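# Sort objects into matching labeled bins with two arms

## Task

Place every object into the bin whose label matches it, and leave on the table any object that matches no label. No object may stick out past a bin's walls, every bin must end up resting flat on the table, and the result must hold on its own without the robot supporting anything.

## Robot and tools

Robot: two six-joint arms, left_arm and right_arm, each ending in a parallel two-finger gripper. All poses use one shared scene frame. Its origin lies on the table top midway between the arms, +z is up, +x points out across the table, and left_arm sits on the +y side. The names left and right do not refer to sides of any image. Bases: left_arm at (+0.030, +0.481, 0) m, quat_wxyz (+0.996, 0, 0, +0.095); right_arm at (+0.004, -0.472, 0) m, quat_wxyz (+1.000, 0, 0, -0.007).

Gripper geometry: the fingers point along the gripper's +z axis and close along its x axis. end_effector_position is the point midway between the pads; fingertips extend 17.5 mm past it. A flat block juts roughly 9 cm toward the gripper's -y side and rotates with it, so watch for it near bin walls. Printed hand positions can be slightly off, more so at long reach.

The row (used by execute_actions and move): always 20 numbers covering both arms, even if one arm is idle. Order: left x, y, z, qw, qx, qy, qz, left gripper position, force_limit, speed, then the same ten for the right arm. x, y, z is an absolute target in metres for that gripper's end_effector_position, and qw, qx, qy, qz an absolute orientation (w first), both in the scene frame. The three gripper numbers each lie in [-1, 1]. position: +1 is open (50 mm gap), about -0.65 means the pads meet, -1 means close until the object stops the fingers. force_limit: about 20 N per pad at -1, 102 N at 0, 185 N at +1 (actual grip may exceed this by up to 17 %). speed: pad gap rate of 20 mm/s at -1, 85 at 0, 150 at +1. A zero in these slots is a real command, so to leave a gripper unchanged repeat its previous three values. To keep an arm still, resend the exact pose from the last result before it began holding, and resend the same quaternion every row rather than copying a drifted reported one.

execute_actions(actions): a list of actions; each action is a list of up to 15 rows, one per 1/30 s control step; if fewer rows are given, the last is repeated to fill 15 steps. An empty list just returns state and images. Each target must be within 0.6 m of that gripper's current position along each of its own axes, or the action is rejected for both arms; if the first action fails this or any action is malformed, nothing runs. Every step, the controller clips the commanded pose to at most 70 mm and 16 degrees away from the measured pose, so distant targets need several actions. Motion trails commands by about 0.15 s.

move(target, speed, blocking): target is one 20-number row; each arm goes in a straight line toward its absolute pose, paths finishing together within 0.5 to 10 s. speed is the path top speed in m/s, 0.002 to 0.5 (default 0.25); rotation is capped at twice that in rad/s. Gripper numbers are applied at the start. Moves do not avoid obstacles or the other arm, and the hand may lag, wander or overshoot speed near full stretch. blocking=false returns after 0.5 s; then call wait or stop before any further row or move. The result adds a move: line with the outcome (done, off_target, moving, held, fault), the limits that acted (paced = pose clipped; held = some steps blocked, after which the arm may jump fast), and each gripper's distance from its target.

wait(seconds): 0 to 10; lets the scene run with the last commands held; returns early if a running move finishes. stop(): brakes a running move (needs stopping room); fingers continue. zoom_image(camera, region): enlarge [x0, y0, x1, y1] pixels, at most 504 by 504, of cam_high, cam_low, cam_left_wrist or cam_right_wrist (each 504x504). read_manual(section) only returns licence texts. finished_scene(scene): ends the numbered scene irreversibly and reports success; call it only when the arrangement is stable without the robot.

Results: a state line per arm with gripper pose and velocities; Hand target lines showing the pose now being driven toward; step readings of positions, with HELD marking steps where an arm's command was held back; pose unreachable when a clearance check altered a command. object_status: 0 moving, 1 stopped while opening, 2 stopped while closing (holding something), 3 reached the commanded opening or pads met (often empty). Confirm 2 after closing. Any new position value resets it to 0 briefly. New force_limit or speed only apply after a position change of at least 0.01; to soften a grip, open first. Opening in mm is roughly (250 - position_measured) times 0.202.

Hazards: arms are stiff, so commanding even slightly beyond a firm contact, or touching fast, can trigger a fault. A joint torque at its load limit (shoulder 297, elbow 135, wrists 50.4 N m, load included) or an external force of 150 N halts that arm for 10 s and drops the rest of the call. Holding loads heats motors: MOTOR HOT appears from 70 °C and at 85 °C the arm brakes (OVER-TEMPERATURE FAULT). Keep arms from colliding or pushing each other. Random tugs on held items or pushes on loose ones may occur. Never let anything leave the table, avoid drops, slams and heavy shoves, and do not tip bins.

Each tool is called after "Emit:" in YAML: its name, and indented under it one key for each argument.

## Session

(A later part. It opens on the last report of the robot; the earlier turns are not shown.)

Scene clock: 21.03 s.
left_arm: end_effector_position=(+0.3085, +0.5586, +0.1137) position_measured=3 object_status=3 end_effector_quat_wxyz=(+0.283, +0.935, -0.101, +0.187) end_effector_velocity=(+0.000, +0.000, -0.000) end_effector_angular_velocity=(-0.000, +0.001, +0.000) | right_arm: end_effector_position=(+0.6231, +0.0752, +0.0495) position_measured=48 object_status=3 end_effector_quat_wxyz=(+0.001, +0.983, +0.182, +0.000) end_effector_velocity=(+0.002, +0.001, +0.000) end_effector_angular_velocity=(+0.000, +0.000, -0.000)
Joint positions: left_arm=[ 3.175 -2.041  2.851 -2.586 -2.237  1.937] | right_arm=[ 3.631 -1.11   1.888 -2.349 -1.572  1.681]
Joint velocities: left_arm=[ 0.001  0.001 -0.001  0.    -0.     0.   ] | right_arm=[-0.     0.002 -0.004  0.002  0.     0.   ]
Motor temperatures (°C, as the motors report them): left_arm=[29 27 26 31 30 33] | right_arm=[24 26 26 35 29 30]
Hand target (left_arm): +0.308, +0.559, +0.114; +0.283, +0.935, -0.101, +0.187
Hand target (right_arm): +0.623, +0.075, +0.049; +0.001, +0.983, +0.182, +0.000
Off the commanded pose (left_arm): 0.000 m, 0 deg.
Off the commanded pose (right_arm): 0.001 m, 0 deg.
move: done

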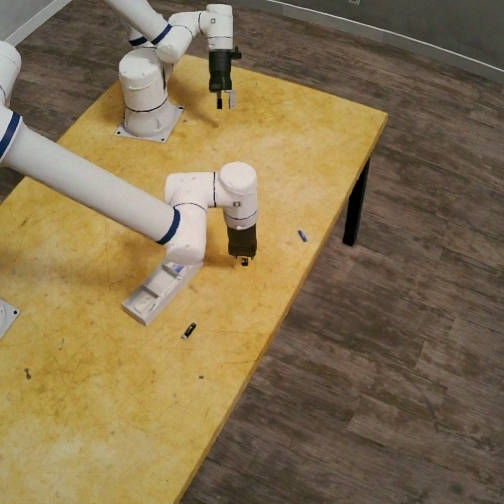

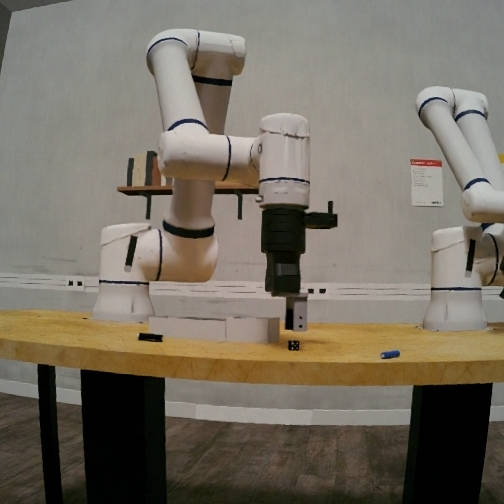

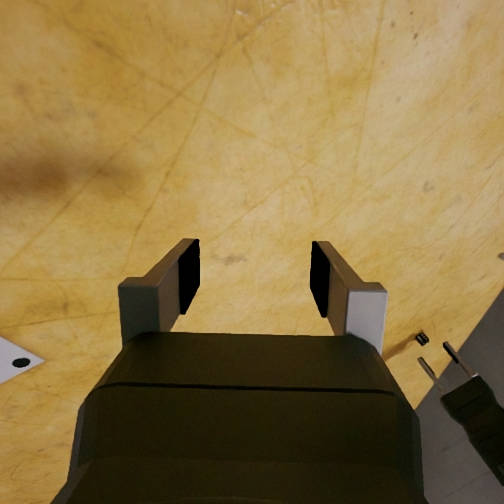

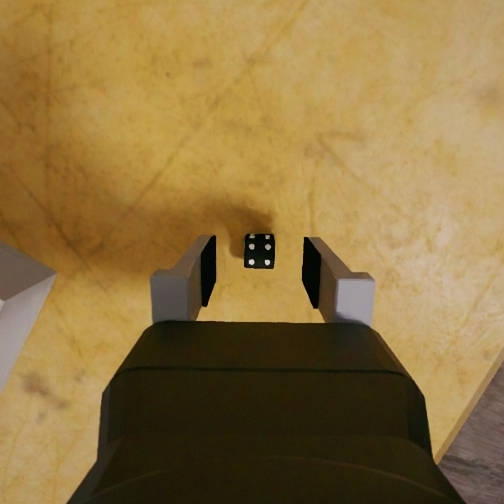

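Emit:
move:
  target: [0.3085,0.5586,0.1137,0.283,0.935,-0.101,0.187,1,0,0,0.6235,0.074,0.02,0,0.983,0.182,0,0.3,-0.6,0]
  speed: 0.08

Emit:
execute_actions:
  actions:
    - [[0.3085,0.5586,0.1137,0.283,0.935,-0.101,0.187,1,0,0,0.6235,0.074,0.02,0,0.983,0.182,0,-1,-0.6,0]]

Emit:
move:
  target: [0.3085,0.5586,0.1137,0.283,0.935,-0.101,0.187,1,0,0,0.437,-0.179,0.15,0,0.997,-0.082,0,-1,-0.6,0]
  speed: 0.4

Emit:
move:
  target: [0.3085,0.5586,0.1137,0.283,0.935,-0.101,0.187,1,0,0,0.437,-0.179,0.037,0,0.997,-0.082,0,-1,-0.6,0]
  speed: 0.2

Emit:
execute_actions:
  actions:
    - [[0.3085,0.5586,0.1137,0.283,0.935,-0.101,0.187,1,0,0,0.437,-0.179,0.037,0,0.997,-0.082,0,0.2,-0.6,0]]

Emit:
move:
  target: [0.3085,0.5586,0.1137,0.283,0.935,-0.101,0.187,1,0,0,0.437,-0.179,0.11,0,0.997,-0.082,0,0.2,-0.6,0]

Scene clock: 22.23 s.
left_arm: end_effector_position=(+0.3085, +0.5586, +0.1137) position_measured=3 object_status=3 end_effector_quat_wxyz=(+0.283, +0.935, -0.101, +0.187) end_effector_velocity=(-0.000, -0.000, -0.001) end_effector_angular_velocity=(-0.001, +0.002, -0.001) | right_arm: end_effector_position=(+0.6234, +0.0740, +0.0202) position_measured=107 object_status=3 end_effector_quat_wxyz=(-0.000, +0.983, +0.182, +0.000) end_effector_velocity=(+0.001, -0.002, -0.003) end_effector_angular_velocity=(-0.002, +0.001, -0.003)
Joint positions: left_arm=[ 3.175 -2.041  2.851 -2.586 -2.237  1.937] | right_arm=[ 3.629 -1.074  1.902 -2.398 -1.571  1.679]
Joint velocities: left_arm=[-0.     0.002  0.    -0.    -0.     0.   ] | right_arm=[-0.002  0.004  0.001 -0.003 -0.001  0.001]
Motor temperatures (°C, as the motors report them): left_arm=[29 27 26 31 30 33] | right_arm=[24 26 26 35 29 30]
Hand target (left_arm): +0.308, +0.559, +0.114; +0.283, +0.935, -0.101, +0.187
Hand target (right_arm): +0.623, +0.074, +0.020; -0.000, +0.983, +0.182, -0.000
Off the commanded pose (left_arm): 0.000 m, 0 deg.
Off the commanded pose (right_arm): 0.000 m, 0 deg.
move: done

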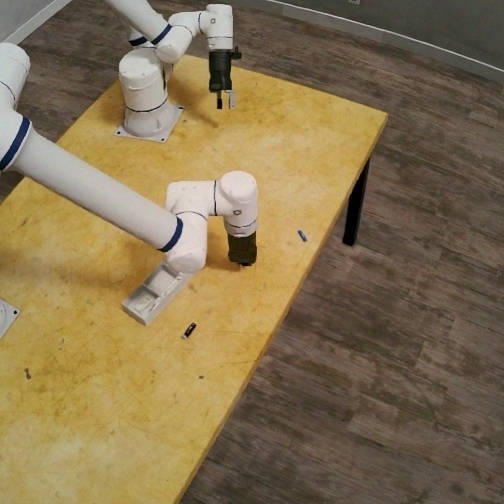

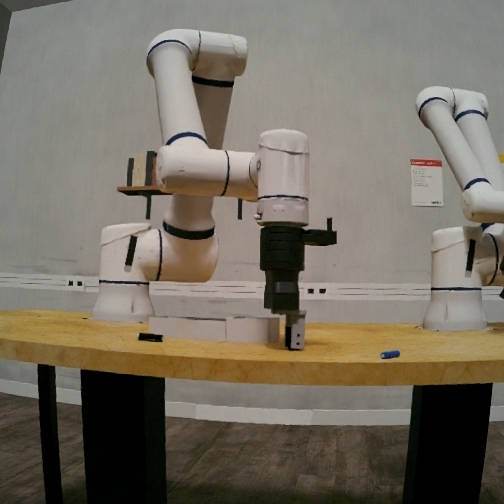

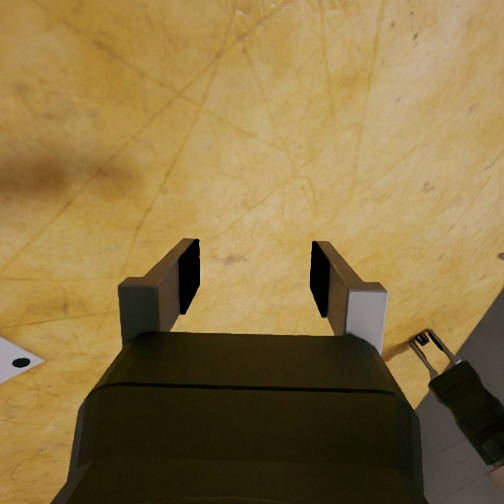

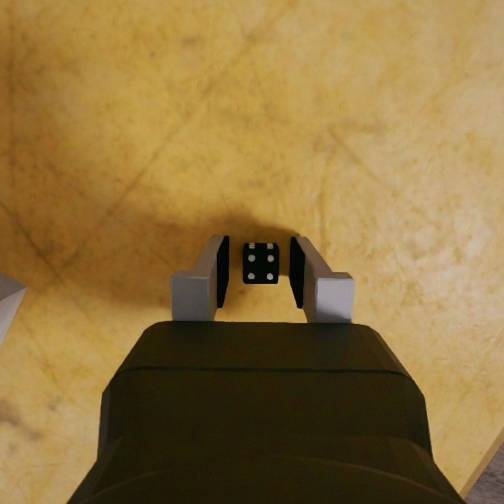

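Scene clock: 22.73 s.
left_arm: end_effector_position=(+0.3085, +0.5586, +0.1137) position_measured=3 object_status=3 end_effector_quat_wxyz=(+0.283, +0.935, -0.101, +0.187) end_effector_velocity=(+0.000, +0.000, +0.000) end_effector_angular_velocity=(+0.001, -0.000, +0.001) | right_arm: end_effector_position=(+0.6234, +0.0740, +0.0200) position_measured=178 object_status=2 end_effector_quat_wxyz=(+0.000, +0.983, +0.182, -0.000) end_effector_velocity=(-0.001, +0.001, -0.000) end_effector_angular_velocity=(+0.001, +0.001, +0.001)
Joint positions: left_arm=[ 3.175 -2.041  2.851 -2.586 -2.237  1.937] | right_arm=[ 3.629 -1.074  1.902 -2.398 -1.571  1.679]
Joint velocities: left_arm=[ 0.001 -0.    -0.     0.     0.001  0.   ] | right_arm=[ 0.001  0.     0.    -0.     0.001 -0.   ]
Motor temperatures (°C, as the motors report them): left_arm=[29 27 26 31 30 33] | right_arm=[24 26 26 35 29 30]
Hand target (left_arm): +0.308, +0.559, +0.114; +0.283, +0.935, -0.101, +0.187
Hand target (right_arm): +0.623, +0.074, +0.020; -0.000, +0.983, +0.182, +0.000
Off the commanded pose (left_arm): 0.000 m, 0 deg.
Off the commanded pose (right_arm): 0.000 m, 0 deg.
Step readings (end_effector_position):
0: left_arm (+0.3085, +0.5586, +0.1137) | right_arm (+0.6234, +0.0740, +0.0202)
1: left_arm (+0.3085, +0.5586, +0.1137) | right_arm (+0.6234, +0.0740, +0.0202)
2: left_arm (+0.3085, +0.5586, +0.1137) | right_arm (+0.6234, +0.0740, +0.0201)
4: left_arm (+0.3085, +0.5586, +0.1137) | right_arm (+0.6234, +0.0740, +0.0200)
8: left_arm (+0.3085, +0.5586, +0.1137) | right_arm (+0.6234, +0.0740, +0.0200)
15: end_effector_position above

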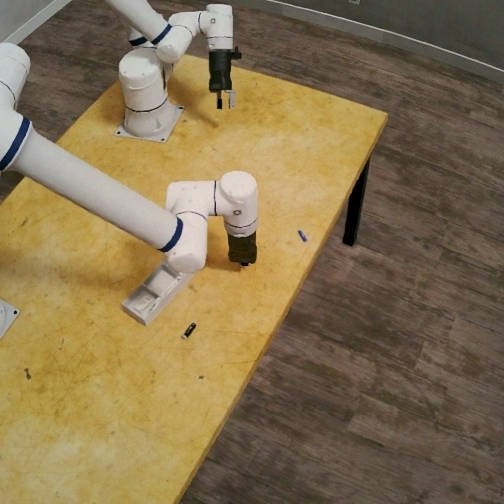

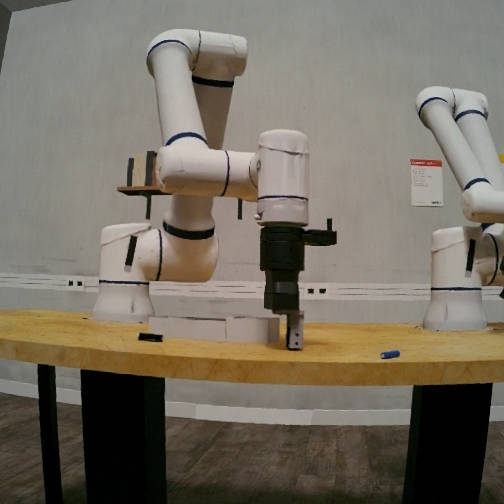

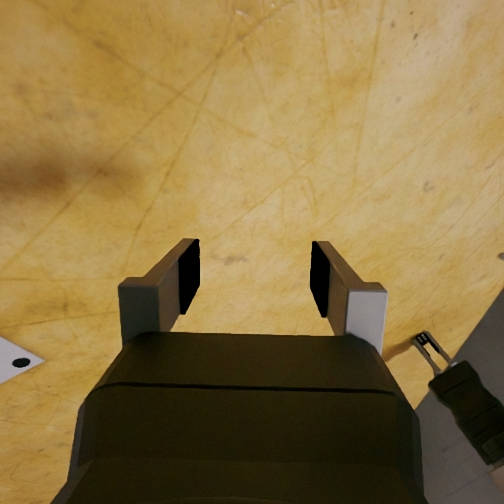

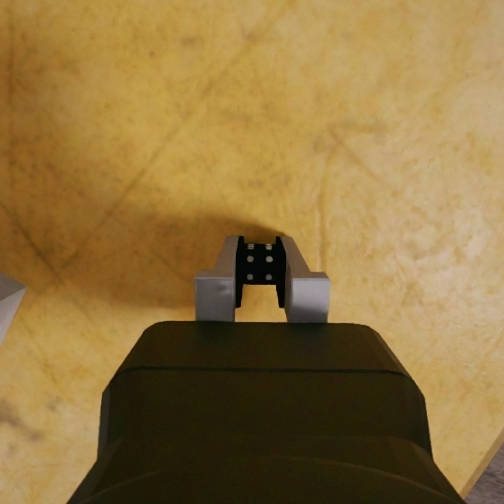

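Scene clock: 24.27 s.
left_arm: end_effector_position=(+0.3085, +0.5586, +0.1137) position_measured=3 object_status=3 end_effector_quat_wxyz=(+0.283, +0.935, -0.101, +0.187) end_effector_velocity=(-0.000, +0.000, -0.000) end_effector_angular_velocity=(+0.000, +0.001, +0.001) | right_arm: end_effector_position=(+0.4371, -0.1782, +0.1503) position_measured=178 object_status=2 end_effector_quat_wxyz=(-0.001, +0.997, -0.082, -0.000) end_effector_velocity=(-0.001, -0.003, +0.001) end_effector_angular_velocity=(-0.000, -0.000, -0.003)
Joint positions: left_arm=[ 3.175 -2.041  2.851 -2.586 -2.237  1.937] | right_arm=[ 3.356 -1.716  2.393 -2.248 -1.57   1.935]
Joint velocities: left_arm=[0.001 0.    0.    0.    0.    0.   ] | right_arm=[-0.005 -0.006  0.002  0.004 -0.    -0.002]
Motor temperatures (°C, as the motors report them): left_arm=[29 27 26 31 30 33] | right_arm=[24 26 26 35 29 30]
Hand target (left_arm): +0.309, +0.559, +0.114; +0.283, +0.935, -0.101, +0.187
Hand target (right_arm): +0.437, -0.178, +0.150; -0.001, +0.997, -0.082, -0.000
Off the commanded pose (left_arm): 0.000 m, 0 deg.
Off the commanded pose (right_arm): 0.001 m, 0 deg.
move: done

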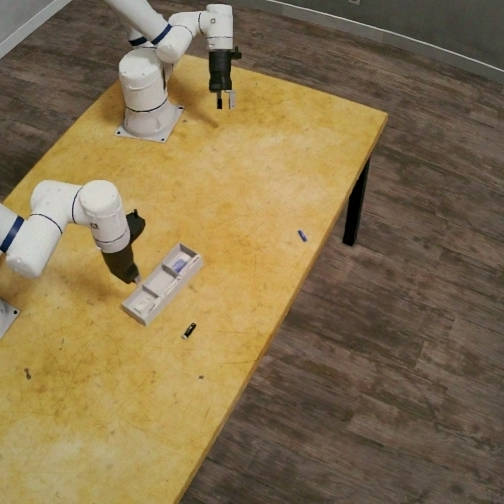

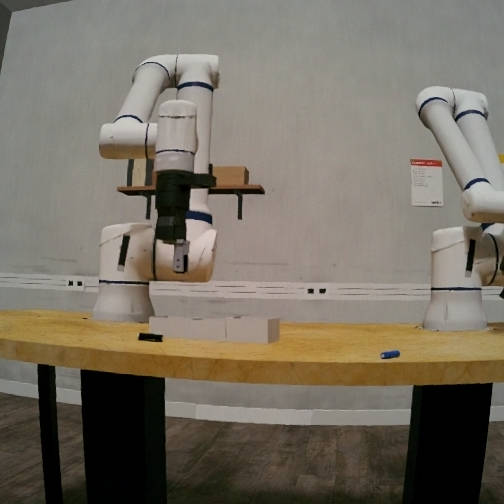

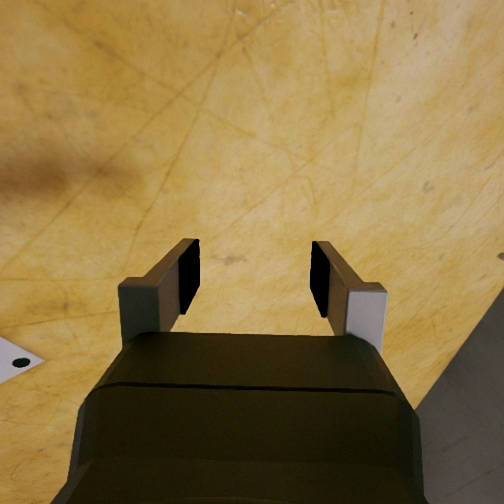

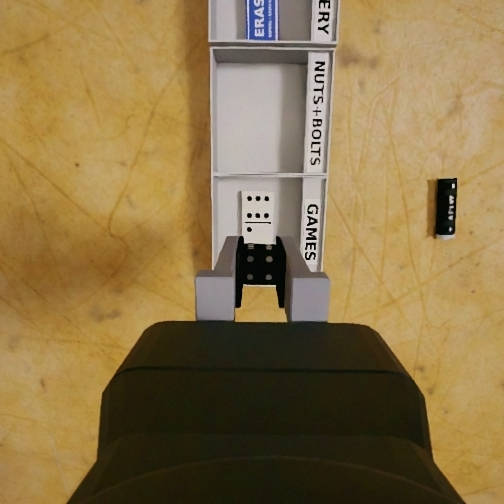

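Scene clock: 25.37 s.
left_arm: end_effector_position=(+0.3085, +0.5586, +0.1137) position_measured=3 object_status=3 end_effector_quat_wxyz=(+0.283, +0.935, -0.101, +0.187) end_effector_velocity=(+0.000, +0.001, +0.000) end_effector_angular_velocity=(-0.000, +0.000, +0.002) | right_arm: end_effector_position=(+0.4365, -0.1791, +0.0375) position_measured=178 object_status=2 end_effector_quat_wxyz=(+0.000, +0.997, -0.082, -0.000) end_effector_velocity=(+0.001, +0.000, -0.001) end_effector_angular_velocity=(+0.001, -0.003, -0.002)
Joint positions: left_arm=[ 3.175 -2.041  2.851 -2.586 -2.237  1.937] | right_arm=[ 3.355 -1.507  2.492 -2.556 -1.571  1.935]
Joint velocities: left_arm=[ 0.002  0.    -0.    -0.    -0.    -0.   ] | right_arm=[ 0.     0.004  0.    -0.008 -0.     0.002]
Motor temperatures (°C, as the motors report them): left_arm=[29 27 26 31 30 33] | right_arm=[24 26 26 35 29 30]
Hand target (left_arm): +0.309, +0.559, +0.114; +0.283, +0.935, -0.101, +0.187
Hand target (right_arm): +0.437, -0.179, +0.037; -0.000, +0.997, -0.082, -0.000
Off the commanded pose (left_arm): 0.000 m, 0 deg.
Off the commanded pose (right_arm): 0.001 m, 0 deg.
move: done

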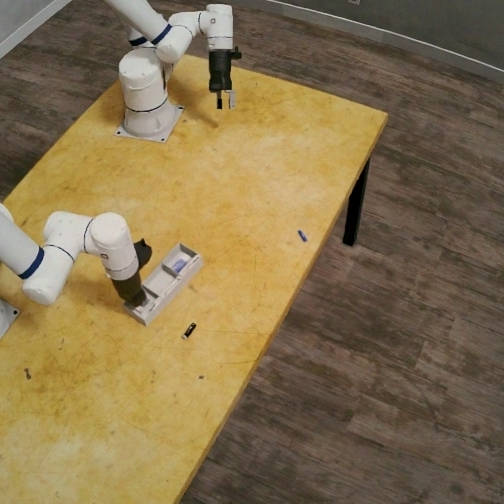

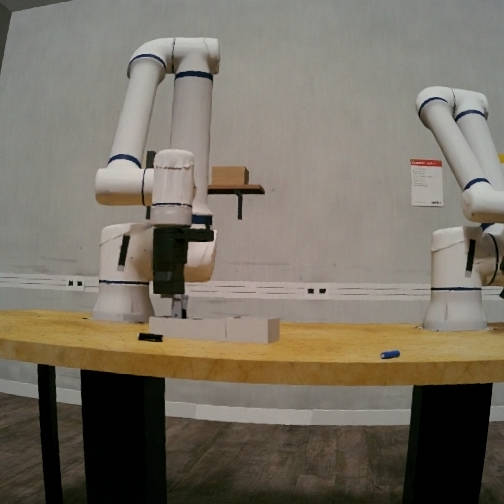

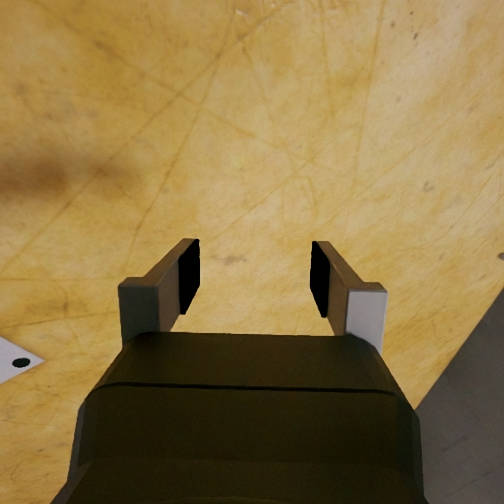

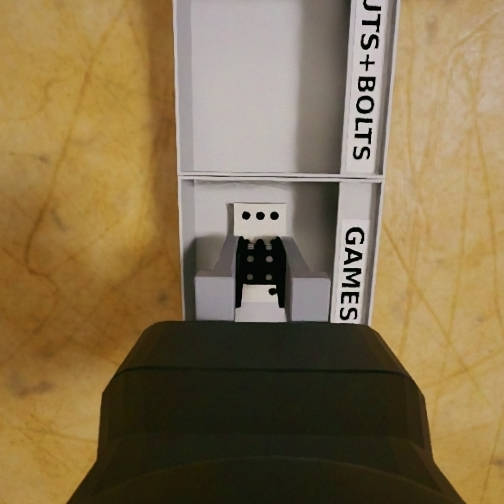

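Scene clock: 25.87 s.
left_arm: end_effector_position=(+0.3085, +0.5586, +0.1137) position_measured=3 object_status=3 end_effector_quat_wxyz=(+0.283, +0.935, -0.101, +0.187) end_effector_velocity=(-0.001, +0.000, -0.001) end_effector_angular_velocity=(+0.000, +0.001, +0.001) | right_arm: end_effector_position=(+0.4370, -0.1790, +0.0370) position_measured=123 object_status=3 end_effector_quat_wxyz=(+0.000, +0.997, -0.082, -0.000) end_effector_velocity=(-0.000, -0.000, -0.000) end_effector_angular_velocity=(-0.002, -0.000, -0.002)
Joint positions: left_arm=[ 3.175 -2.041  2.851 -2.586 -2.237  1.937] | right_arm=[ 3.355 -1.505  2.492 -2.558 -1.571  1.935]
Joint velocities: left_arm=[0.001 0.001 0.001 0.    0.    0.   ] | right_arm=[ 0.     0.     0.001 -0.001 -0.002  0.002]
Motor temperatures (°C, as the motors report them): left_arm=[29 27 26 31 30 33] | right_arm=[24 26 26 35 29 30]
Hand target (left_arm): +0.309, +0.559, +0.114; +0.283, +0.935, -0.101, +0.187
Hand target (right_arm): +0.437, -0.179, +0.037; +0.000, +0.997, -0.082, +0.000
Off the commanded pose (left_arm): 0.000 m, 0 deg.
Off the commanded pose (right_arm): 0.000 m, 0 deg.
Step readings (end_effector_position):
0: left_arm (+0.3085, +0.5586, +0.1137) | right_arm (+0.4365, -0.1791, +0.0375)
1: left_arm (+0.3085, +0.5586, +0.1137) | right_arm (+0.4366, -0.1791, +0.0374)
2: left_arm (+0.3085, +0.5586, +0.1137) | right_arm (+0.4366, -0.1791, +0.0372)
4: left_arm (+0.3085, +0.5586, +0.1137) | right_arm (+0.4366, -0.1791, +0.0370)
8: left_arm (+0.3085, +0.5586, +0.1137) | right_arm (+0.4367, -0.1791, +0.0369)
15: end_effector_position above

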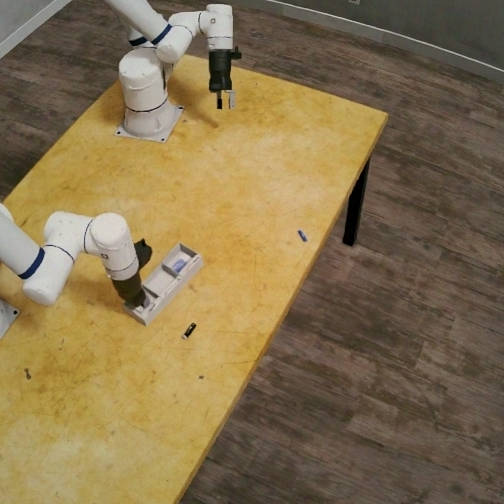

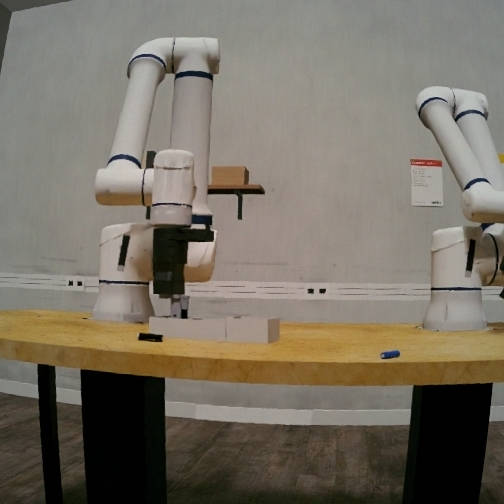

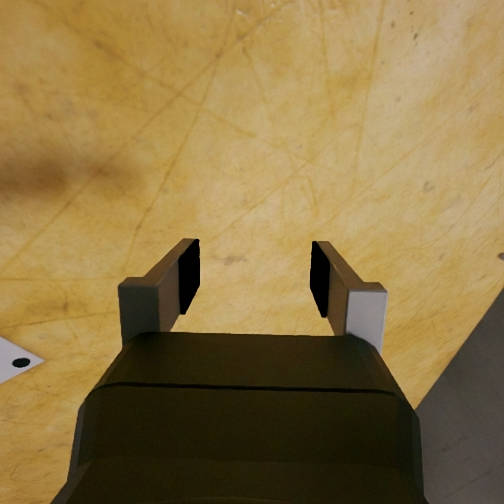

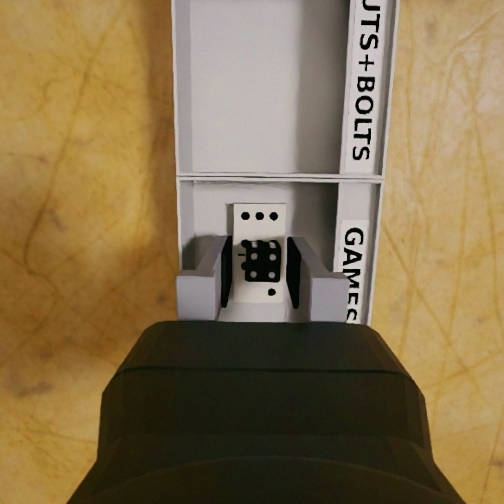

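Scene clock: 26.80 s.
left_arm: end_effector_position=(+0.3085, +0.5586, +0.1137) position_measured=3 object_status=3 end_effector_quat_wxyz=(+0.283, +0.935, -0.101, +0.187) end_effector_velocity=(-0.001, -0.000, -0.001) end_effector_angular_velocity=(-0.000, +0.002, +0.001) | right_arm: end_effector_position=(+0.4373, -0.1789, +0.1096) position_measured=123 object_status=3 end_effector_quat_wxyz=(-0.000, +0.997, -0.082, +0.000) end_effector_velocity=(+0.001, -0.001, +0.003) end_effector_angular_velocity=(-0.001, -0.002, -0.000)
Joint positions: left_arm=[ 3.175 -2.041  2.851 -2.586 -2.237  1.937] | right_arm=[ 3.355 -1.65   2.434 -2.355 -1.571  1.935]
Joint velocities: left_arm=[ 0.     0.001  0.001  0.     0.    -0.   ] | right_arm=[-0.001 -0.005 -0.002  0.005 -0.001 -0.001]
Motor temperatures (°C, as the motors report them): left_arm=[29 27 26 31 30 33] | right_arm=[24 26 26 35 29 30]
Hand target (left_arm): +0.309, +0.559, +0.114; +0.283, +0.935, -0.101, +0.187
Hand target (right_arm): +0.437, -0.179, +0.110; -0.000, +0.997, -0.082, +0.000
Off the commanded pose (left_arm): 0.000 m, 0 deg.
Off the commanded pose (right_arm): 0.000 m, 0 deg.
move: done

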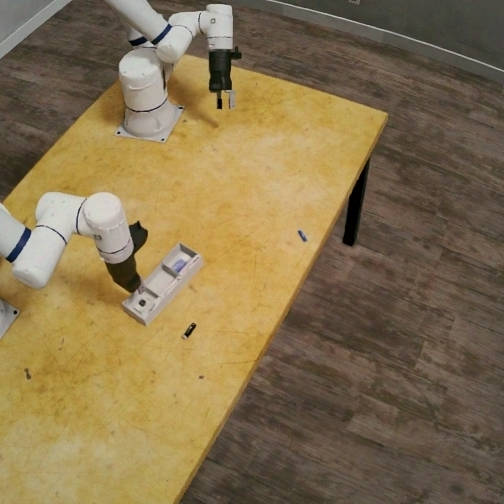

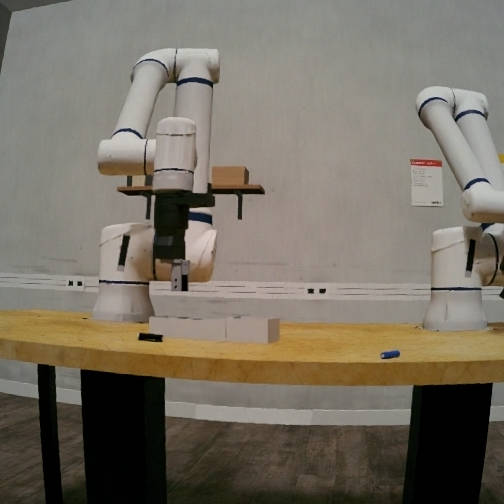

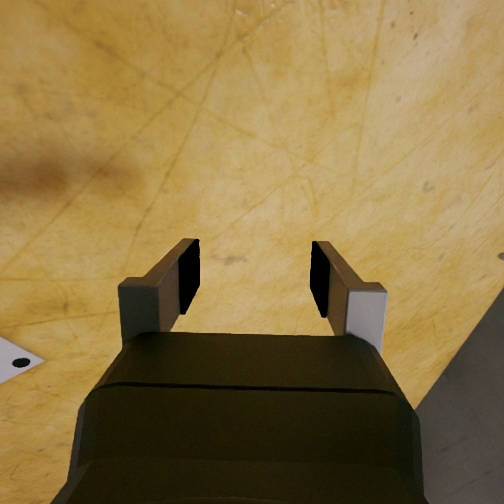

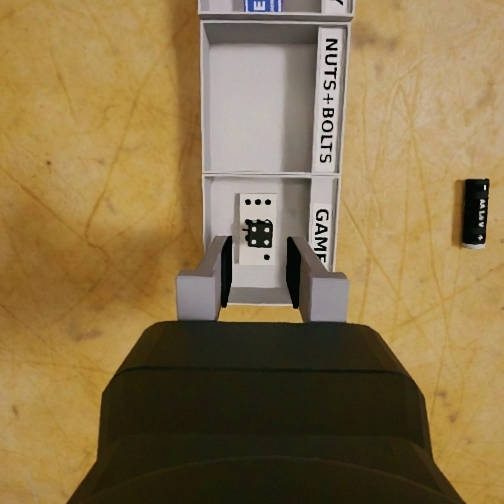

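Emit:
finished_scene:
  scene: 2

The scene is finished: the task was done.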